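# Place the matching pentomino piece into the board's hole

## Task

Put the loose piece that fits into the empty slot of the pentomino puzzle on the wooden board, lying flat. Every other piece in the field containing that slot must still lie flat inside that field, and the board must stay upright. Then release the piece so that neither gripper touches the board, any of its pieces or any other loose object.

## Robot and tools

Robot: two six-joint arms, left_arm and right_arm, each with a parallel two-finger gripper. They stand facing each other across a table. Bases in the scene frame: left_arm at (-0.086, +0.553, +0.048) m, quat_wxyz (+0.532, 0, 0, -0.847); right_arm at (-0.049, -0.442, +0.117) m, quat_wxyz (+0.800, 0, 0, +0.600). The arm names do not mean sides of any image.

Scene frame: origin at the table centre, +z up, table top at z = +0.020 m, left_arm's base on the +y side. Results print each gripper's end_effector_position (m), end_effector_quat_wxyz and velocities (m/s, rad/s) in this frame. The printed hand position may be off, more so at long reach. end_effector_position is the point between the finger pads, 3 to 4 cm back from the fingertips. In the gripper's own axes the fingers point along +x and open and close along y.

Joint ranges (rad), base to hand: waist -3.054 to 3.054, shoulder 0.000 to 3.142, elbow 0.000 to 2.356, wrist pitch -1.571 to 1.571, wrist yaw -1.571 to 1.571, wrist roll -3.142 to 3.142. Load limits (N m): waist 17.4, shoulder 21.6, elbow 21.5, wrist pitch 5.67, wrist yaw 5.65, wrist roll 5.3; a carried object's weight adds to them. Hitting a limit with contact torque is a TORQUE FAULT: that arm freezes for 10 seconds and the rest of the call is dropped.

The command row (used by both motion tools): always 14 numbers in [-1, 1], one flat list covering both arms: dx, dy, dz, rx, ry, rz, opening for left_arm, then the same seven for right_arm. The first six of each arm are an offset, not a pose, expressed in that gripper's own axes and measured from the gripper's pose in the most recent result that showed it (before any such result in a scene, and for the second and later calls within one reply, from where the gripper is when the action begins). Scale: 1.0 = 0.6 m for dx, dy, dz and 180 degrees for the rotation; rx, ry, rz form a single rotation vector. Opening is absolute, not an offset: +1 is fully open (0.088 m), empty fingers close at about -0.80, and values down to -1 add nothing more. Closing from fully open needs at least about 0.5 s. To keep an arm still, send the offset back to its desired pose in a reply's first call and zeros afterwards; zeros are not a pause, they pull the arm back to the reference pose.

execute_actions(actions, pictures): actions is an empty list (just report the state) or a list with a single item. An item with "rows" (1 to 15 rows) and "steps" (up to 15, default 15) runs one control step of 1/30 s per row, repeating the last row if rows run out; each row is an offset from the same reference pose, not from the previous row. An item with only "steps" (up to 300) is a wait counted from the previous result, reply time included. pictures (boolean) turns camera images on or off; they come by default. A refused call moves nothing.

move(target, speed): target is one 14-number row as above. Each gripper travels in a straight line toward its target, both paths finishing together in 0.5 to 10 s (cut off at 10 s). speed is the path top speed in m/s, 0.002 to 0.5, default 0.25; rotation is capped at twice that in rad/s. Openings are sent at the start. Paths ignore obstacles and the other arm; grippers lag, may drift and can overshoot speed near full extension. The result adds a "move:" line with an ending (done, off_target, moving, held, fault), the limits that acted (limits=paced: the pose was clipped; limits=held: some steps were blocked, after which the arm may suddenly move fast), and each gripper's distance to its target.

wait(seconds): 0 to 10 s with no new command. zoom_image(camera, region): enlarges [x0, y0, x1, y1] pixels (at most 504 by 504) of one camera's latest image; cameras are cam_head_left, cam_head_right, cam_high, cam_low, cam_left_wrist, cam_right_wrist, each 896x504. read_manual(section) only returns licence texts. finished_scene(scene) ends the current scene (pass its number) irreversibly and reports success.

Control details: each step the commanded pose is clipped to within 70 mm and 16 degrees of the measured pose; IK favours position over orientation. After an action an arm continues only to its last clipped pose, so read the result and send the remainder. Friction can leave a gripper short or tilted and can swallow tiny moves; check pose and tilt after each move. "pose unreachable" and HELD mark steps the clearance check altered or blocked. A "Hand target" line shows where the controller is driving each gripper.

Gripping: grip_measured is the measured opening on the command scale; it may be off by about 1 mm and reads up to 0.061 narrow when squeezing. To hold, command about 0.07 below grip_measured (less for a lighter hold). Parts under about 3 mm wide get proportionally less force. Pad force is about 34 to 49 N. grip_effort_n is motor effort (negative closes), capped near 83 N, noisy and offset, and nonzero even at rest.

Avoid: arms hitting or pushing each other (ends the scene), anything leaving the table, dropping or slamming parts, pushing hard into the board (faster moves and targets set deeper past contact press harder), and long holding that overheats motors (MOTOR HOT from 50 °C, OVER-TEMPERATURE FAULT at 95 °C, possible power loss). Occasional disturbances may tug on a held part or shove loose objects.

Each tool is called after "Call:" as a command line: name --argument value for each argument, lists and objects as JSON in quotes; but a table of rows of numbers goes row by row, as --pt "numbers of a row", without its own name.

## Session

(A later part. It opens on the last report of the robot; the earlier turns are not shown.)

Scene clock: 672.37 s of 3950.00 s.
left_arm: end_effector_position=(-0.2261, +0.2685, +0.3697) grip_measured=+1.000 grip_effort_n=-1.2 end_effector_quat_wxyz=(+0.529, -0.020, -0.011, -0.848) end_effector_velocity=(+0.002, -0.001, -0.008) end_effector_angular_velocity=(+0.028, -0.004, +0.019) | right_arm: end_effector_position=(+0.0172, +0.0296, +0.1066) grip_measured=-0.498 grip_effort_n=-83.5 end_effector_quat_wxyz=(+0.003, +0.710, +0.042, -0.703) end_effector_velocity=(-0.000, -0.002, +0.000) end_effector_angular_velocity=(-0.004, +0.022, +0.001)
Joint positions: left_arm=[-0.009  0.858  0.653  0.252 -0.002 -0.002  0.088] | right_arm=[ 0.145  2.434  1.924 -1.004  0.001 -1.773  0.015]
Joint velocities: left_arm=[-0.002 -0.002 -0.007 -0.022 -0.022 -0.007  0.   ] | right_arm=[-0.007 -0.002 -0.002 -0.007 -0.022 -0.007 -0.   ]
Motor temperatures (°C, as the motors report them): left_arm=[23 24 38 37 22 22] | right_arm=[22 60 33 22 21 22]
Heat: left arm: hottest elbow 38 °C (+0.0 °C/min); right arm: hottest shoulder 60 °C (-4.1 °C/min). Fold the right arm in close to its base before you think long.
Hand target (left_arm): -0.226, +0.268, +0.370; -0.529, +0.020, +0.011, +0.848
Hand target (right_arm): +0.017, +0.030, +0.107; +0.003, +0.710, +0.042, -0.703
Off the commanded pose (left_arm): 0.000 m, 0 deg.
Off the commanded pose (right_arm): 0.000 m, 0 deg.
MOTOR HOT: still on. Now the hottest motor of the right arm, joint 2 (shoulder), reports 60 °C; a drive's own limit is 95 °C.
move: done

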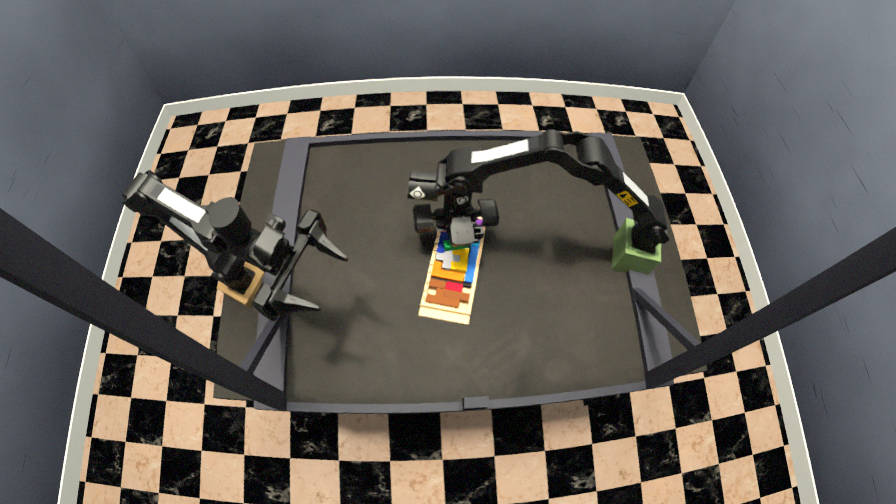

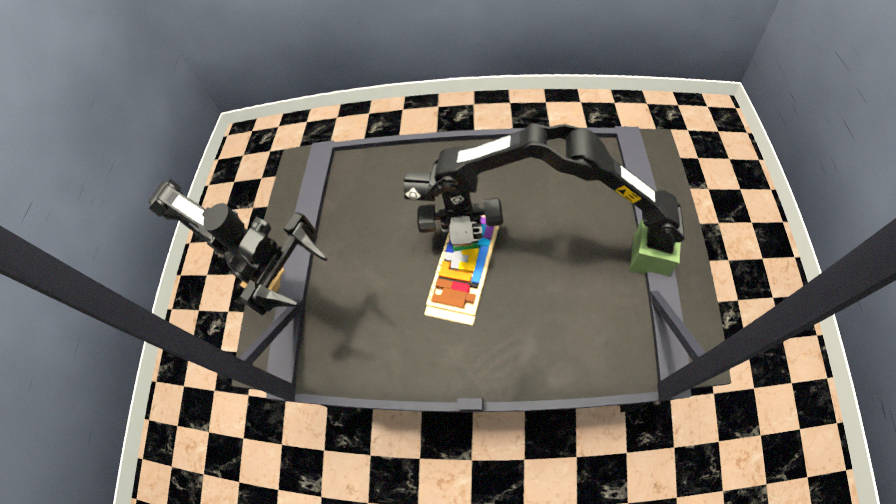

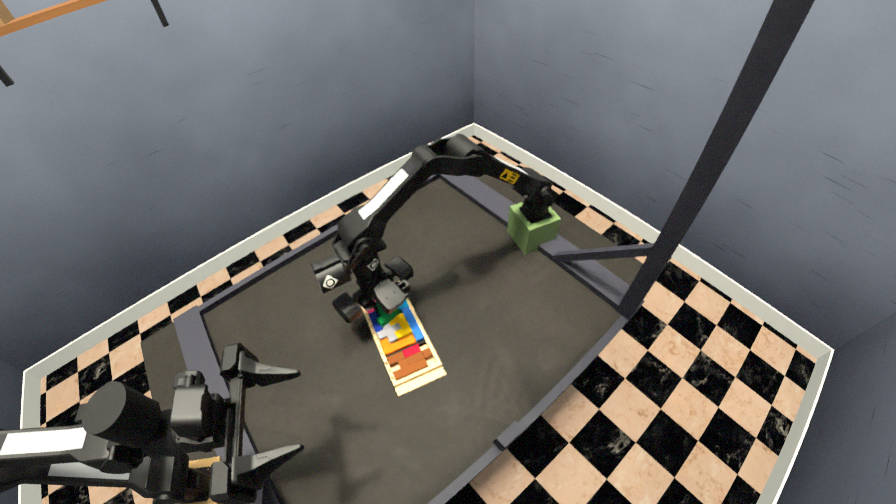

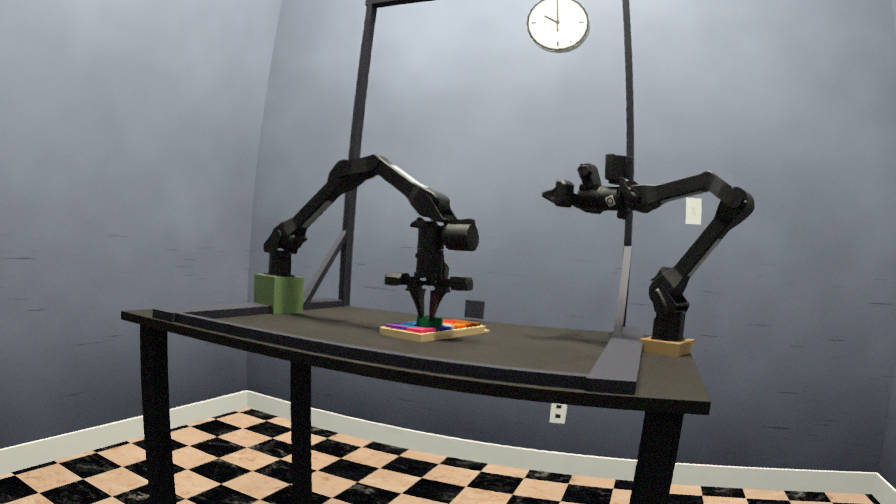

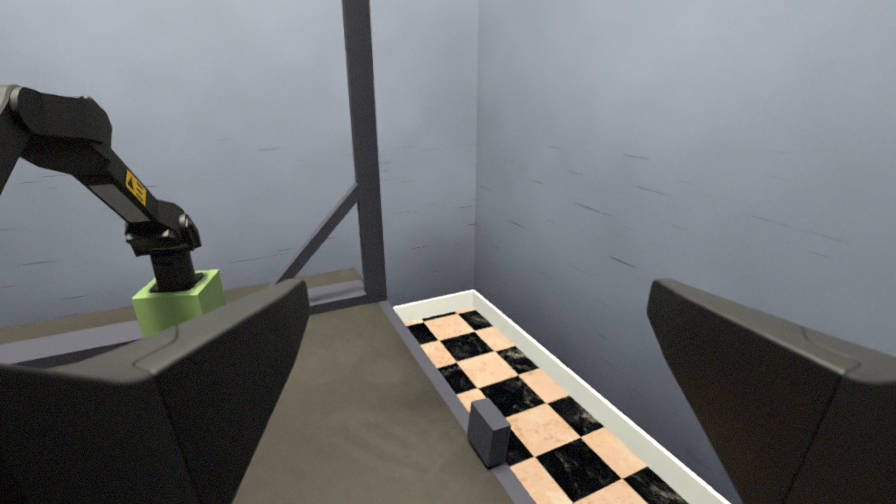

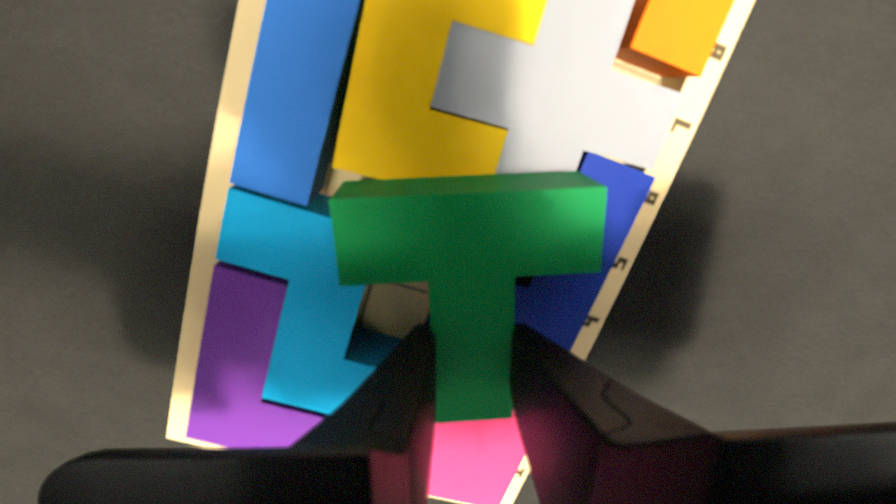

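Call:
move --target '[0,0,0,0,0,0,1,-0.012,0,0,0.083,0,0,-0.6]' --speed 0.04

Scene clock: 696.00 s of 3950.00 s.
left_arm: end_effector_position=(-0.2261, +0.2685, +0.3697) grip_measured=+1.000 grip_effort_n=-0.7 end_effector_quat_wxyz=(+0.529, -0.020, -0.011, -0.848) end_effector_velocity=(+0.002, -0.000, +0.000) end_effector_angular_velocity=(+0.006, +0.006, +0.009) | right_arm: end_effector_position=(+0.0166, +0.0256, +0.1064) grip_measured=-0.498 grip_effort_n=-83.5 end_effector_quat_wxyz=(-0.081, +0.705, -0.054, -0.703) end_effector_velocity=(-0.003, -0.005, +0.000) end_effector_angular_velocity=(-0.021, +0.011, -0.005)
Joint positions: left_arm=[-0.009  0.858  0.653  0.252 -0.002 -0.002  0.088] | right_arm=[ 0.145  2.434  1.924 -1.022  0.001 -1.517  0.015]
Joint velocities: left_arm=[ 0.002 -0.002  0.002 -0.007 -0.007 -0.007  0.   ] | right_arm=[ 0.002 -0.002 -0.002 -0.022 -0.007  0.007 -0.   ]
Motor temperatures (°C, as the motors report them): left_arm=[23 24 38 37 22 22] | right_arm=[22 61 32 22 21 22]
Heat: left arm: hottest elbow 38 °C (+0.0 °C/min); right arm: hottest shoulder 61 °C (+0.0 °C/min). Fold the right arm in close to its base before you think long.
Hand target (left_arm): -0.226, +0.268, +0.370; -0.529, +0.020, +0.011, +0.848
Hand target (right_arm): +0.017, +0.029, +0.114; -0.089, +0.705, -0.050, -0.702
Off the commanded pose (left_arm): 0.000 m, 0 deg.
Off the commanded pose (right_arm): 0.008 m, 1 deg.
MOTOR HOT: still on. Now the hottest motor of the right arm, joint 2 (shoulder), reports 61 °C; a drive's own limit is 95 °C.
After step 90, 17.13 s passed at rest.
move: done

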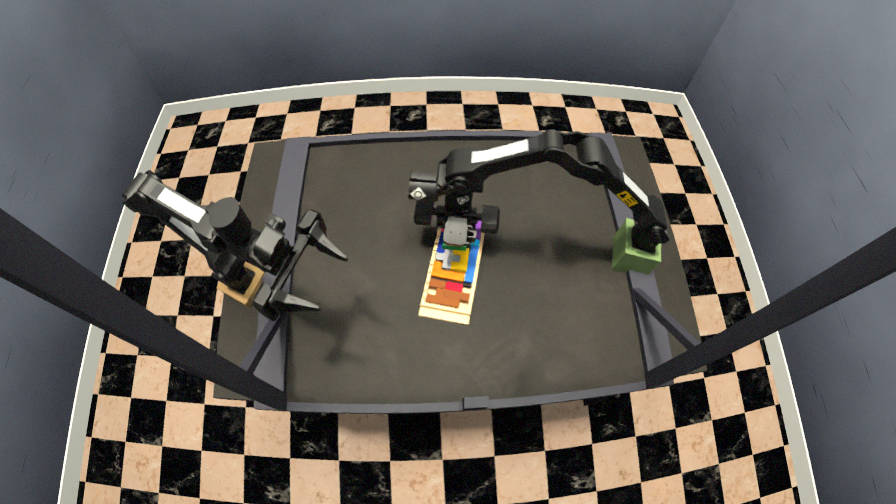

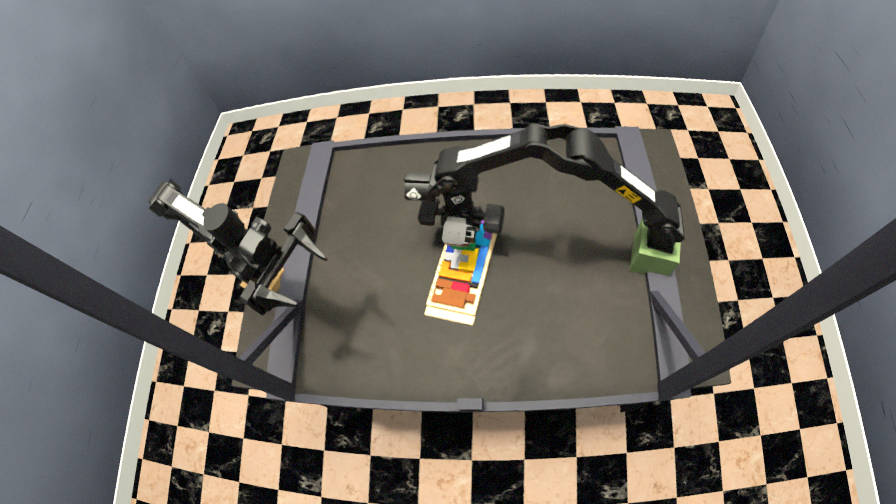

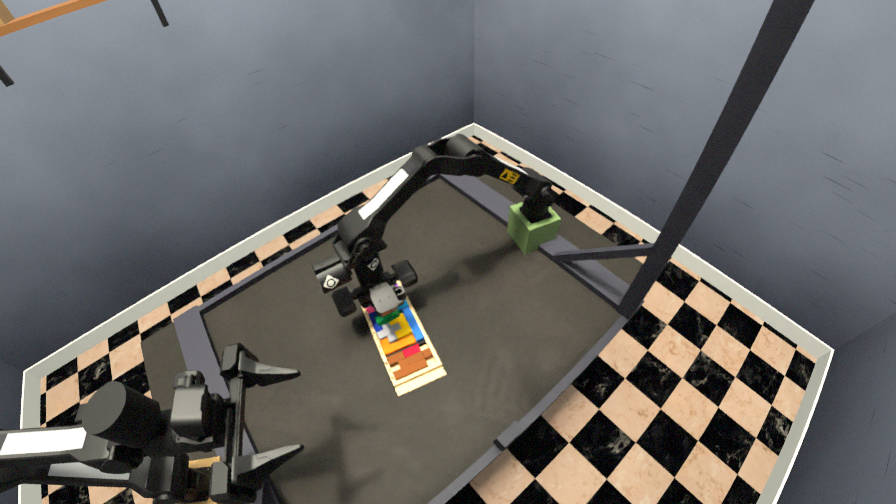

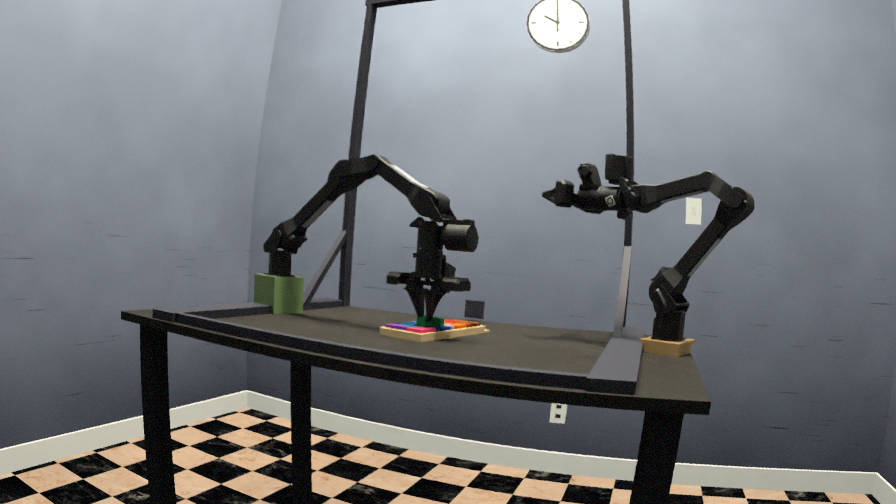

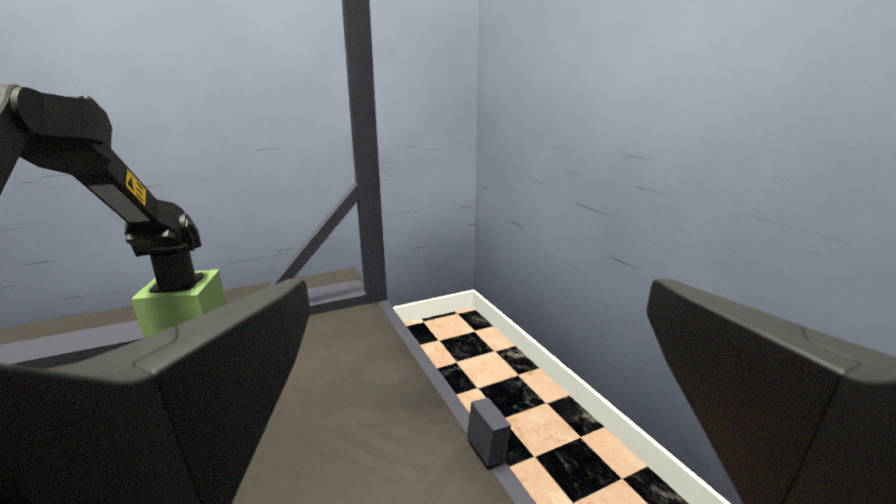

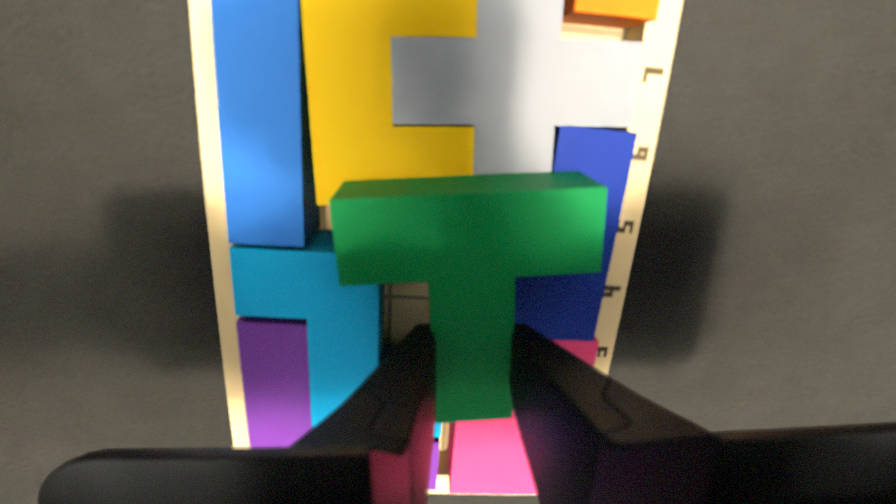

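Call:
move --target '[0,0,0,0,0,0,1,-0.005,0.016,-0.004,0,0,0,-0.6]' --speed 0.03

Scene clock: 704.67 s of 3950.00 s.
left_arm: end_effector_position=(-0.2261, +0.2685, +0.3697) grip_measured=+1.000 grip_effort_n=-1.2 end_effector_quat_wxyz=(+0.529, -0.020, -0.011, -0.848) end_effector_velocity=(+0.000, +0.000, -0.002) end_effector_angular_velocity=(+0.010, +0.004, +0.005) | right_arm: end_effector_position=(+0.0158, +0.0184, +0.1056) grip_measured=-0.498 grip_effort_n=-83.5 end_effector_quat_wxyz=(-0.080, +0.705, -0.055, -0.703) end_effector_velocity=(+0.002, -0.002, +0.001) end_effector_angular_velocity=(+0.001, -0.008, +0.005)
Joint positions: left_arm=[-0.009  0.858  0.653  0.252 -0.002 -0.002  0.088] | right_arm=[ 0.145  2.406  1.869 -0.998  0.001 -1.518  0.015]
Joint velocities: left_arm=[-0.002 -0.002 -0.002 -0.007 -0.007 -0.007  0.   ] | right_arm=[-0.002 -0.012 -0.017  0.007  0.007 -0.007  0.   ]
Motor temperatures (°C, as the motors report them): left_arm=[23 24 38 37 22 22] | right_arm=[22 62 33 22 21 22]
Heat: left arm: hottest elbow 38 °C (+0.0 °C/min); right arm: hottest shoulder 62 °C (+0.0 °C/min). Fold the right arm in close to its base before you think long.
Hand target (left_arm): -0.226, +0.268, +0.370; -0.529, +0.020, +0.011, +0.848
Hand target (right_arm): +0.017, +0.016, +0.109; -0.081, +0.705, -0.054, -0.703
Off the commanded pose (left_arm): 0.000 m, 0 deg.
Off the commanded pose (right_arm): 0.005 m, 0 deg.
MOTOR HOT: still on. Now the hottest motor of the right arm, joint 2 (shoulder), reports 62 °C; a drive's own limit is 95 °C.
After step 90, 4.90 s passed at rest.
move: done

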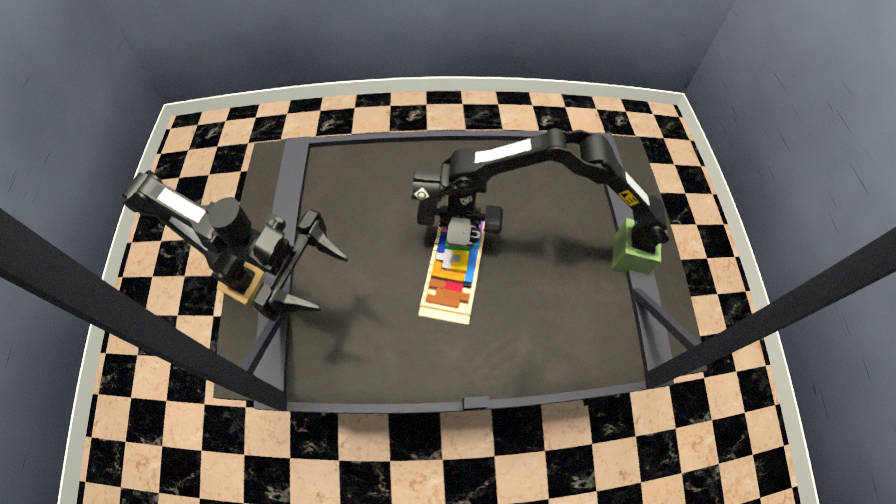

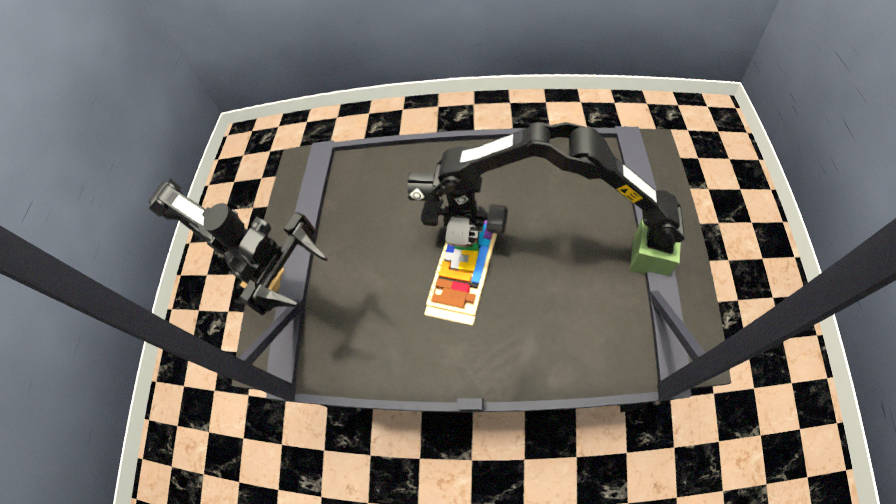

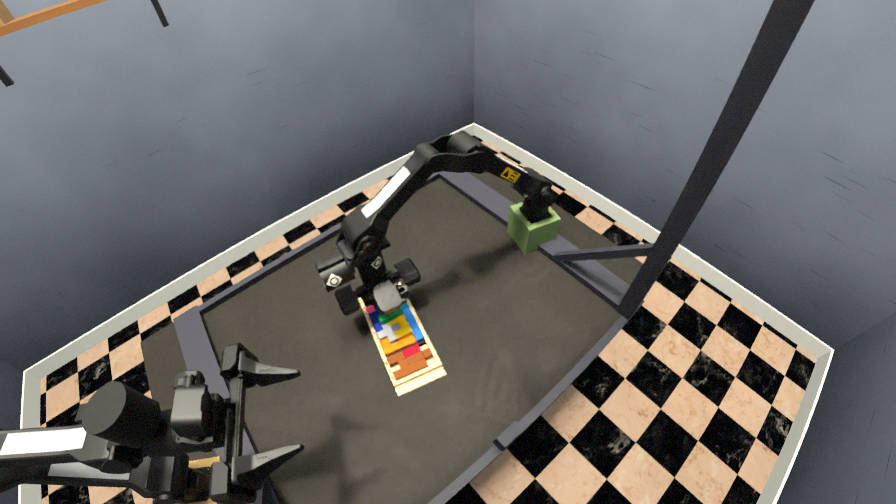

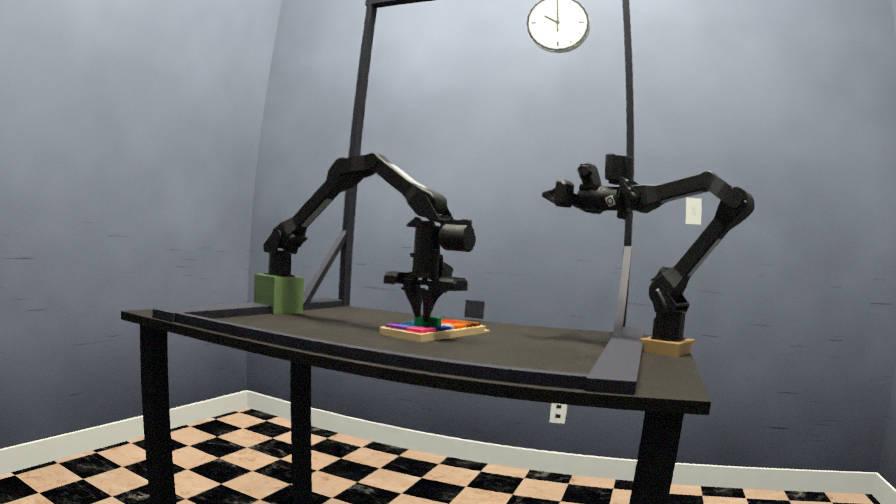

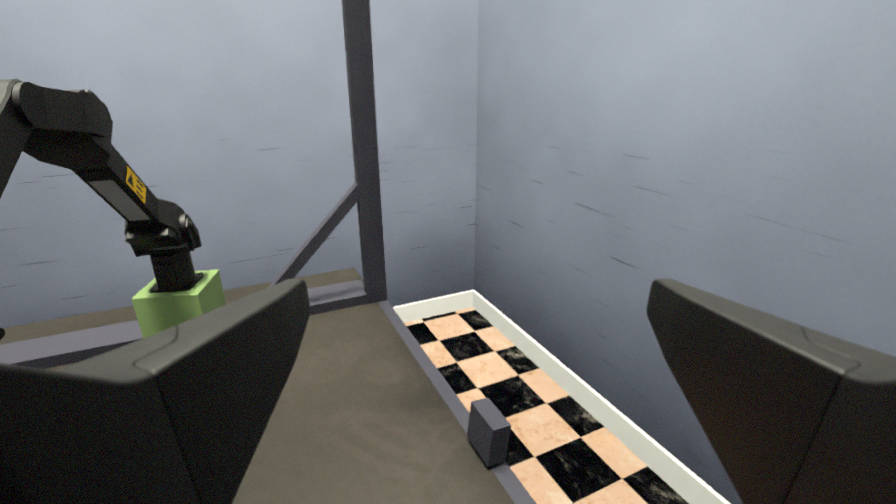

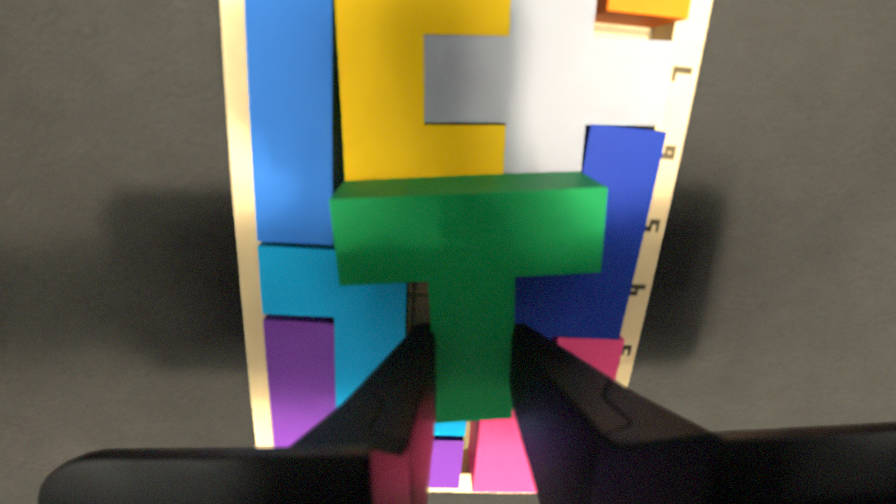

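Call:
move --target '[0,0,0,0,0,0,1,-0.003,0.01,0,0,0,0,-0.6]' --speed 0.03

Scene clock: 715.10 s of 3950.00 s.
left_arm: end_effector_position=(-0.2261, +0.2685, +0.3697) grip_measured=+1.000 grip_effort_n=-0.2 end_effector_quat_wxyz=(+0.529, -0.020, -0.011, -0.848) end_effector_velocity=(-0.003, +0.002, -0.002) end_effector_angular_velocity=(+0.016, +0.016, -0.016) | right_arm: end_effector_position=(+0.0154, +0.0156, +0.1050) grip_measured=-0.498 grip_effort_n=-83.5 end_effector_quat_wxyz=(-0.081, +0.705, -0.054, -0.703) end_effector_velocity=(-0.003, -0.008, +0.001) end_effector_angular_velocity=(-0.024, +0.025, +0.006)
Joint positions: left_arm=[-0.009  0.858  0.653  0.252 -0.002 -0.002  0.088] | right_arm=[ 0.145  2.394  1.844 -0.984  0.001 -1.518  0.015]
Joint velocities: left_arm=[-0.007 -0.002 -0.002 -0.007  0.007 -0.022  0.   ] | right_arm=[-0.002 -0.012 -0.017 -0.022 -0.022 -0.007 -0.   ]
Motor temperatures (°C, as the motors report them): left_arm=[23 24 38 37 22 22] | right_arm=[22 63 32 22 21 22]
Heat: left arm: hottest elbow 38 °C (+0.0 °C/min); right arm: hottest shoulder 63 °C (+0.0 °C/min). Fold the right arm in close to its base before you think long.
Hand target (left_arm): -0.226, +0.268, +0.370; -0.529, +0.020, +0.011, +0.848
Hand target (right_arm): +0.015, +0.012, +0.107; -0.080, +0.705, -0.055, -0.703
Off the commanded pose (left_arm): 0.000 m, 0 deg.
Off the commanded pose (right_arm): 0.004 m, 0 deg.
MOTOR HOT: still on. Now the hottest motor of the right arm, joint 2 (shoulder), reports 63 °C; a drive's own limit is 95 °C.
After step 90, 6.73 s passed at rest.
move: done

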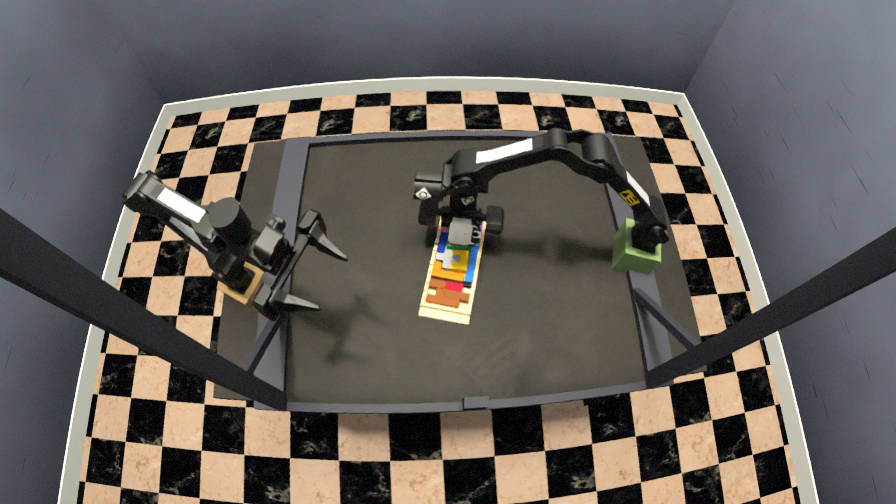

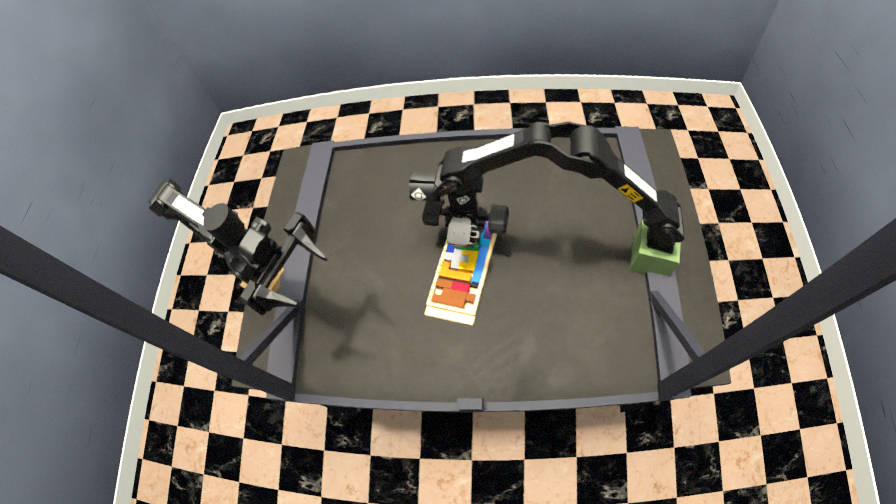

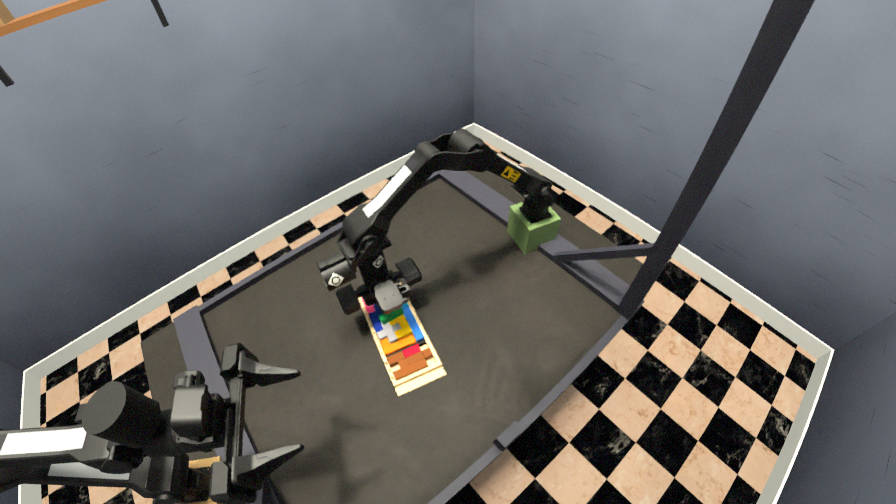

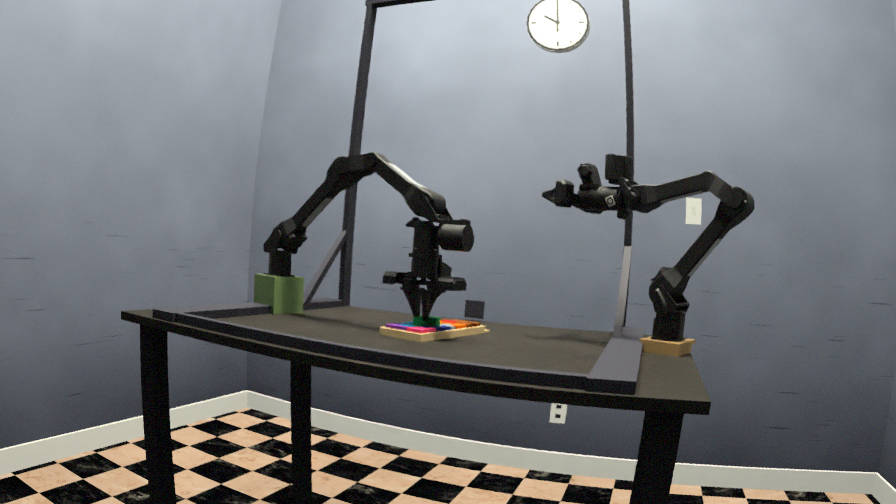

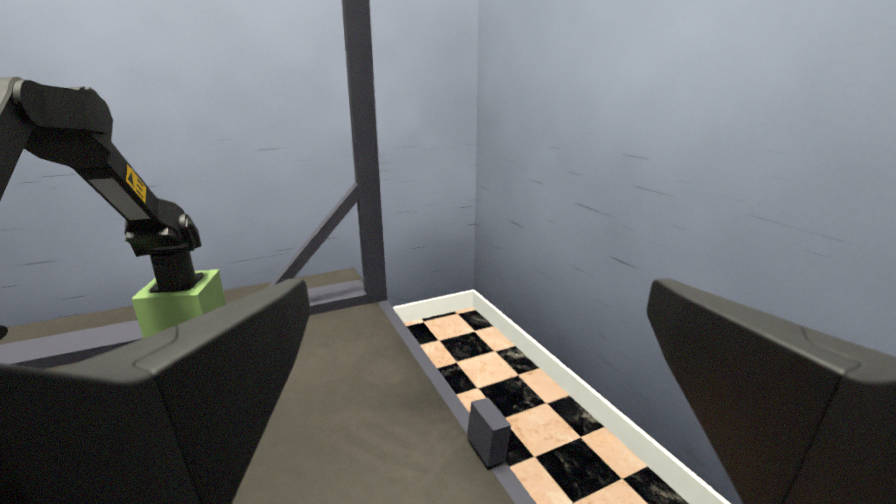

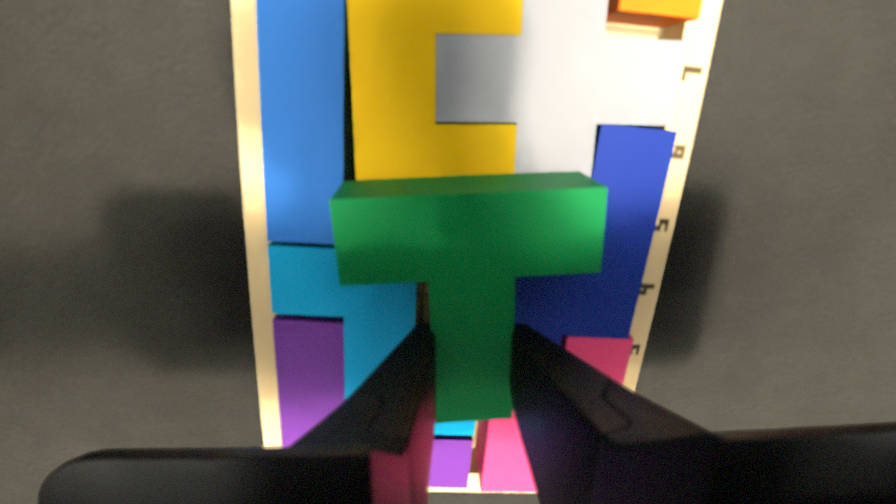

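Call:
move --target '[0,0,0,0,0,0,1,-0.003,0.002,-0.009,0,0,0,-0.6]' --speed 0.03

Scene clock: 723.30 s of 3950.00 s.
left_arm: end_effector_position=(-0.2261, +0.2685, +0.3697) grip_measured=+1.000 grip_effort_n=-1.2 end_effector_quat_wxyz=(+0.529, -0.020, -0.011, -0.848) end_effector_velocity=(+0.002, -0.001, -0.004) end_effector_angular_velocity=(+0.015, +0.002, +0.019) | right_arm: end_effector_position=(+0.0175, +0.0152, +0.1052) grip_measured=-0.498 grip_effort_n=-83.5 end_effector_quat_wxyz=(-0.080, +0.705, -0.053, -0.703) end_effector_velocity=(+0.000, +0.001, +0.001) end_effector_angular_velocity=(+0.010, +0.020, +0.015)
Joint positions: left_arm=[-0.009  0.858  0.653  0.252 -0.002 -0.002  0.088] | right_arm=[ 0.14   2.392  1.842 -0.983  0.001 -1.526  0.015]
Joint velocities: left_arm=[-0.002 -0.002 -0.007 -0.007 -0.022 -0.007  0.   ] | right_arm=[-0.007 -0.002 -0.002  0.007 -0.022 -0.022 -0.   ]
Motor temperatures (°C, as the motors report them): left_arm=[23 24 38 37 22 22] | right_arm=[22 64 31 22 21 22]
Heat: left arm: hottest elbow 38 °C (+0.0 °C/min); right arm: hottest shoulder 64 °C (+2.0 °C/min). Fold the right arm in close to its base before you think long.
Hand target (left_arm): -0.226, +0.268, +0.370; -0.529, +0.020, +0.011, +0.848
Hand target (right_arm): +0.020, +0.014, +0.107; -0.081, +0.705, -0.054, -0.703
Off the commanded pose (left_arm): 0.000 m, 0 deg.
Off the commanded pose (right_arm): 0.004 m, 0 deg.
MOTOR HOT: still on. Now the hottest motor of the right arm, joint 2 (shoulder), reports 64 °C; a drive's own limit is 95 °C.
After step 90, 4.50 s passed at rest.
move: done

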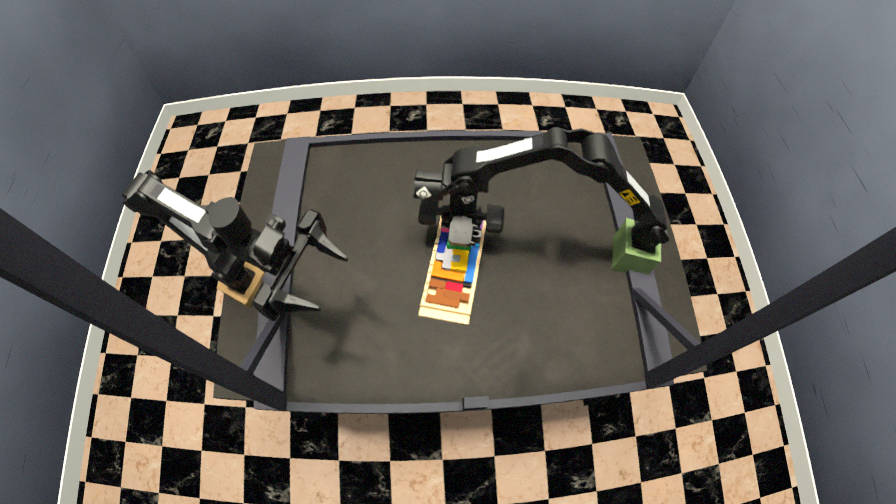

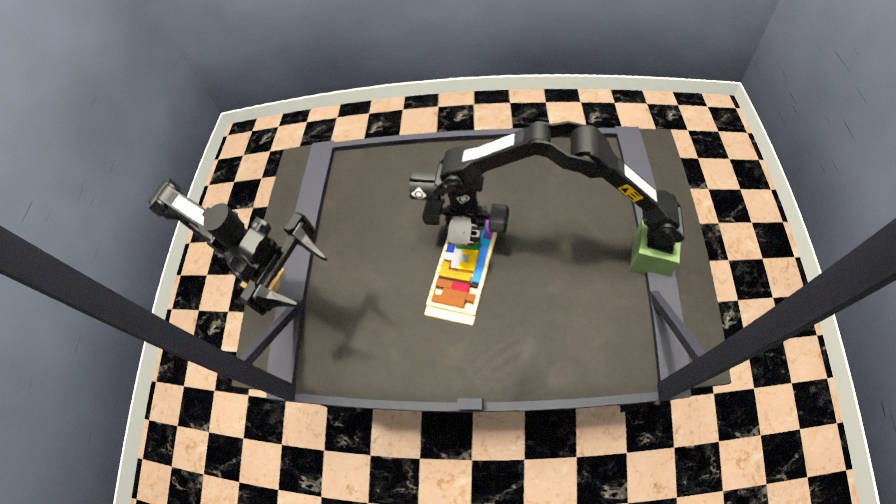

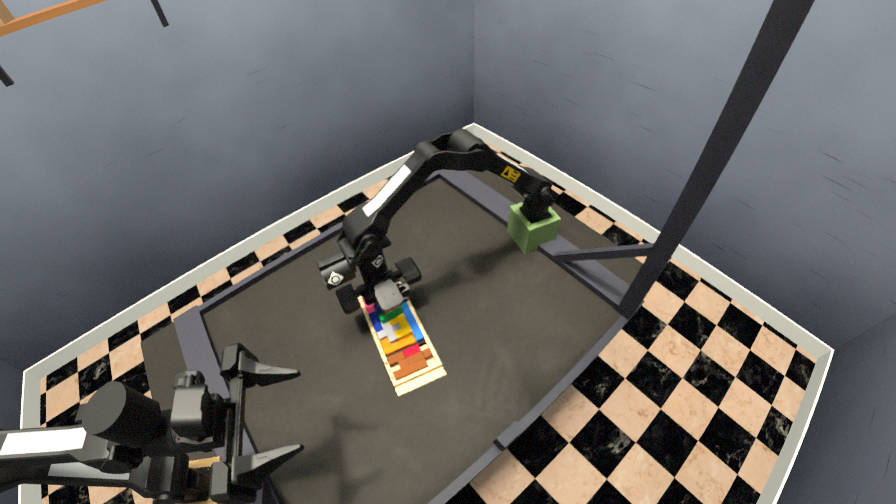

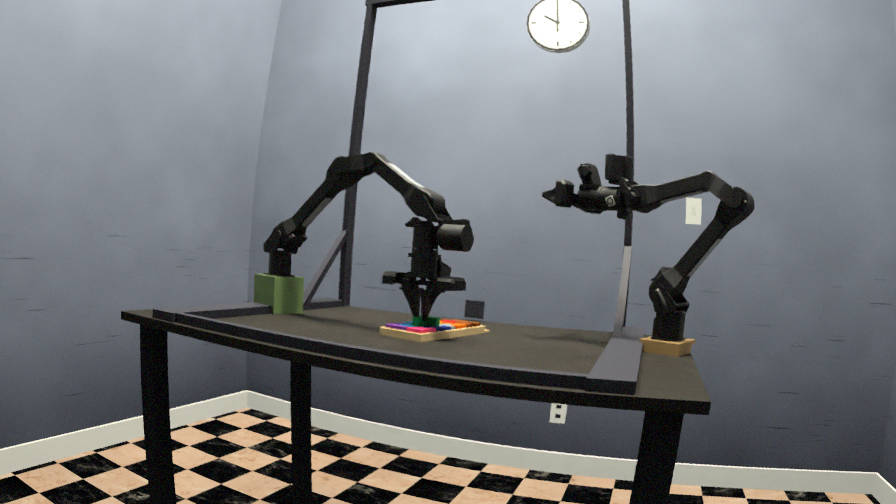

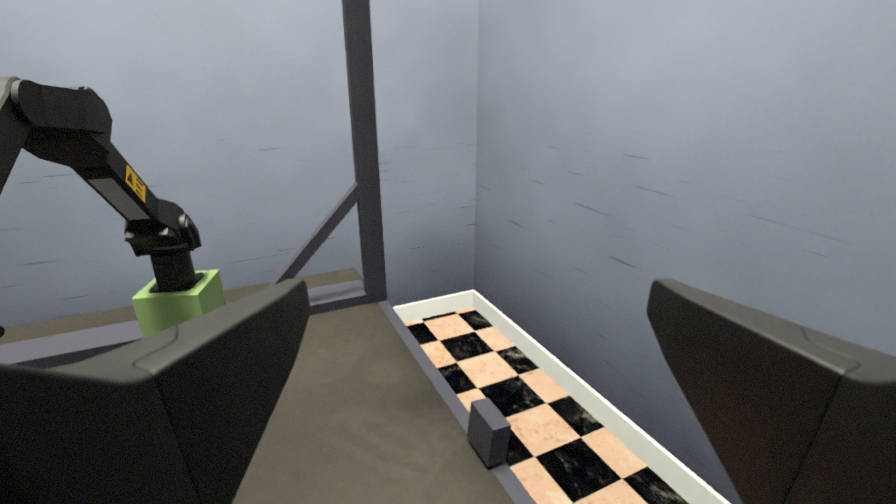

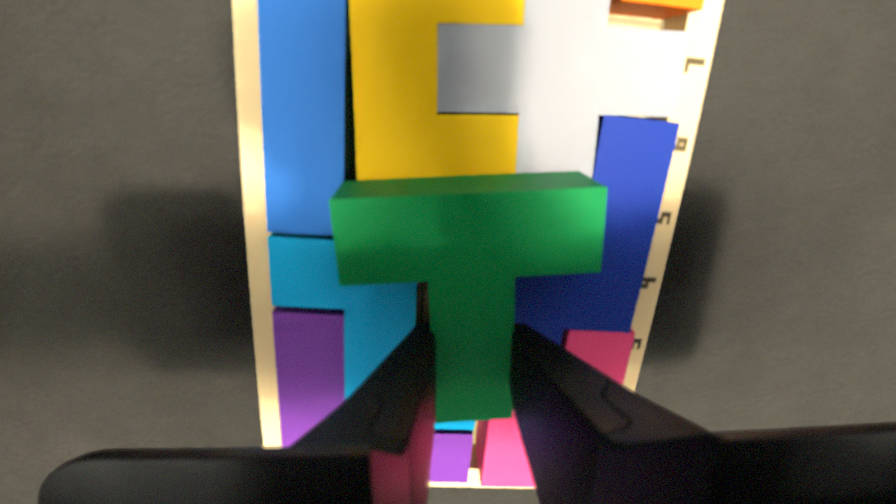

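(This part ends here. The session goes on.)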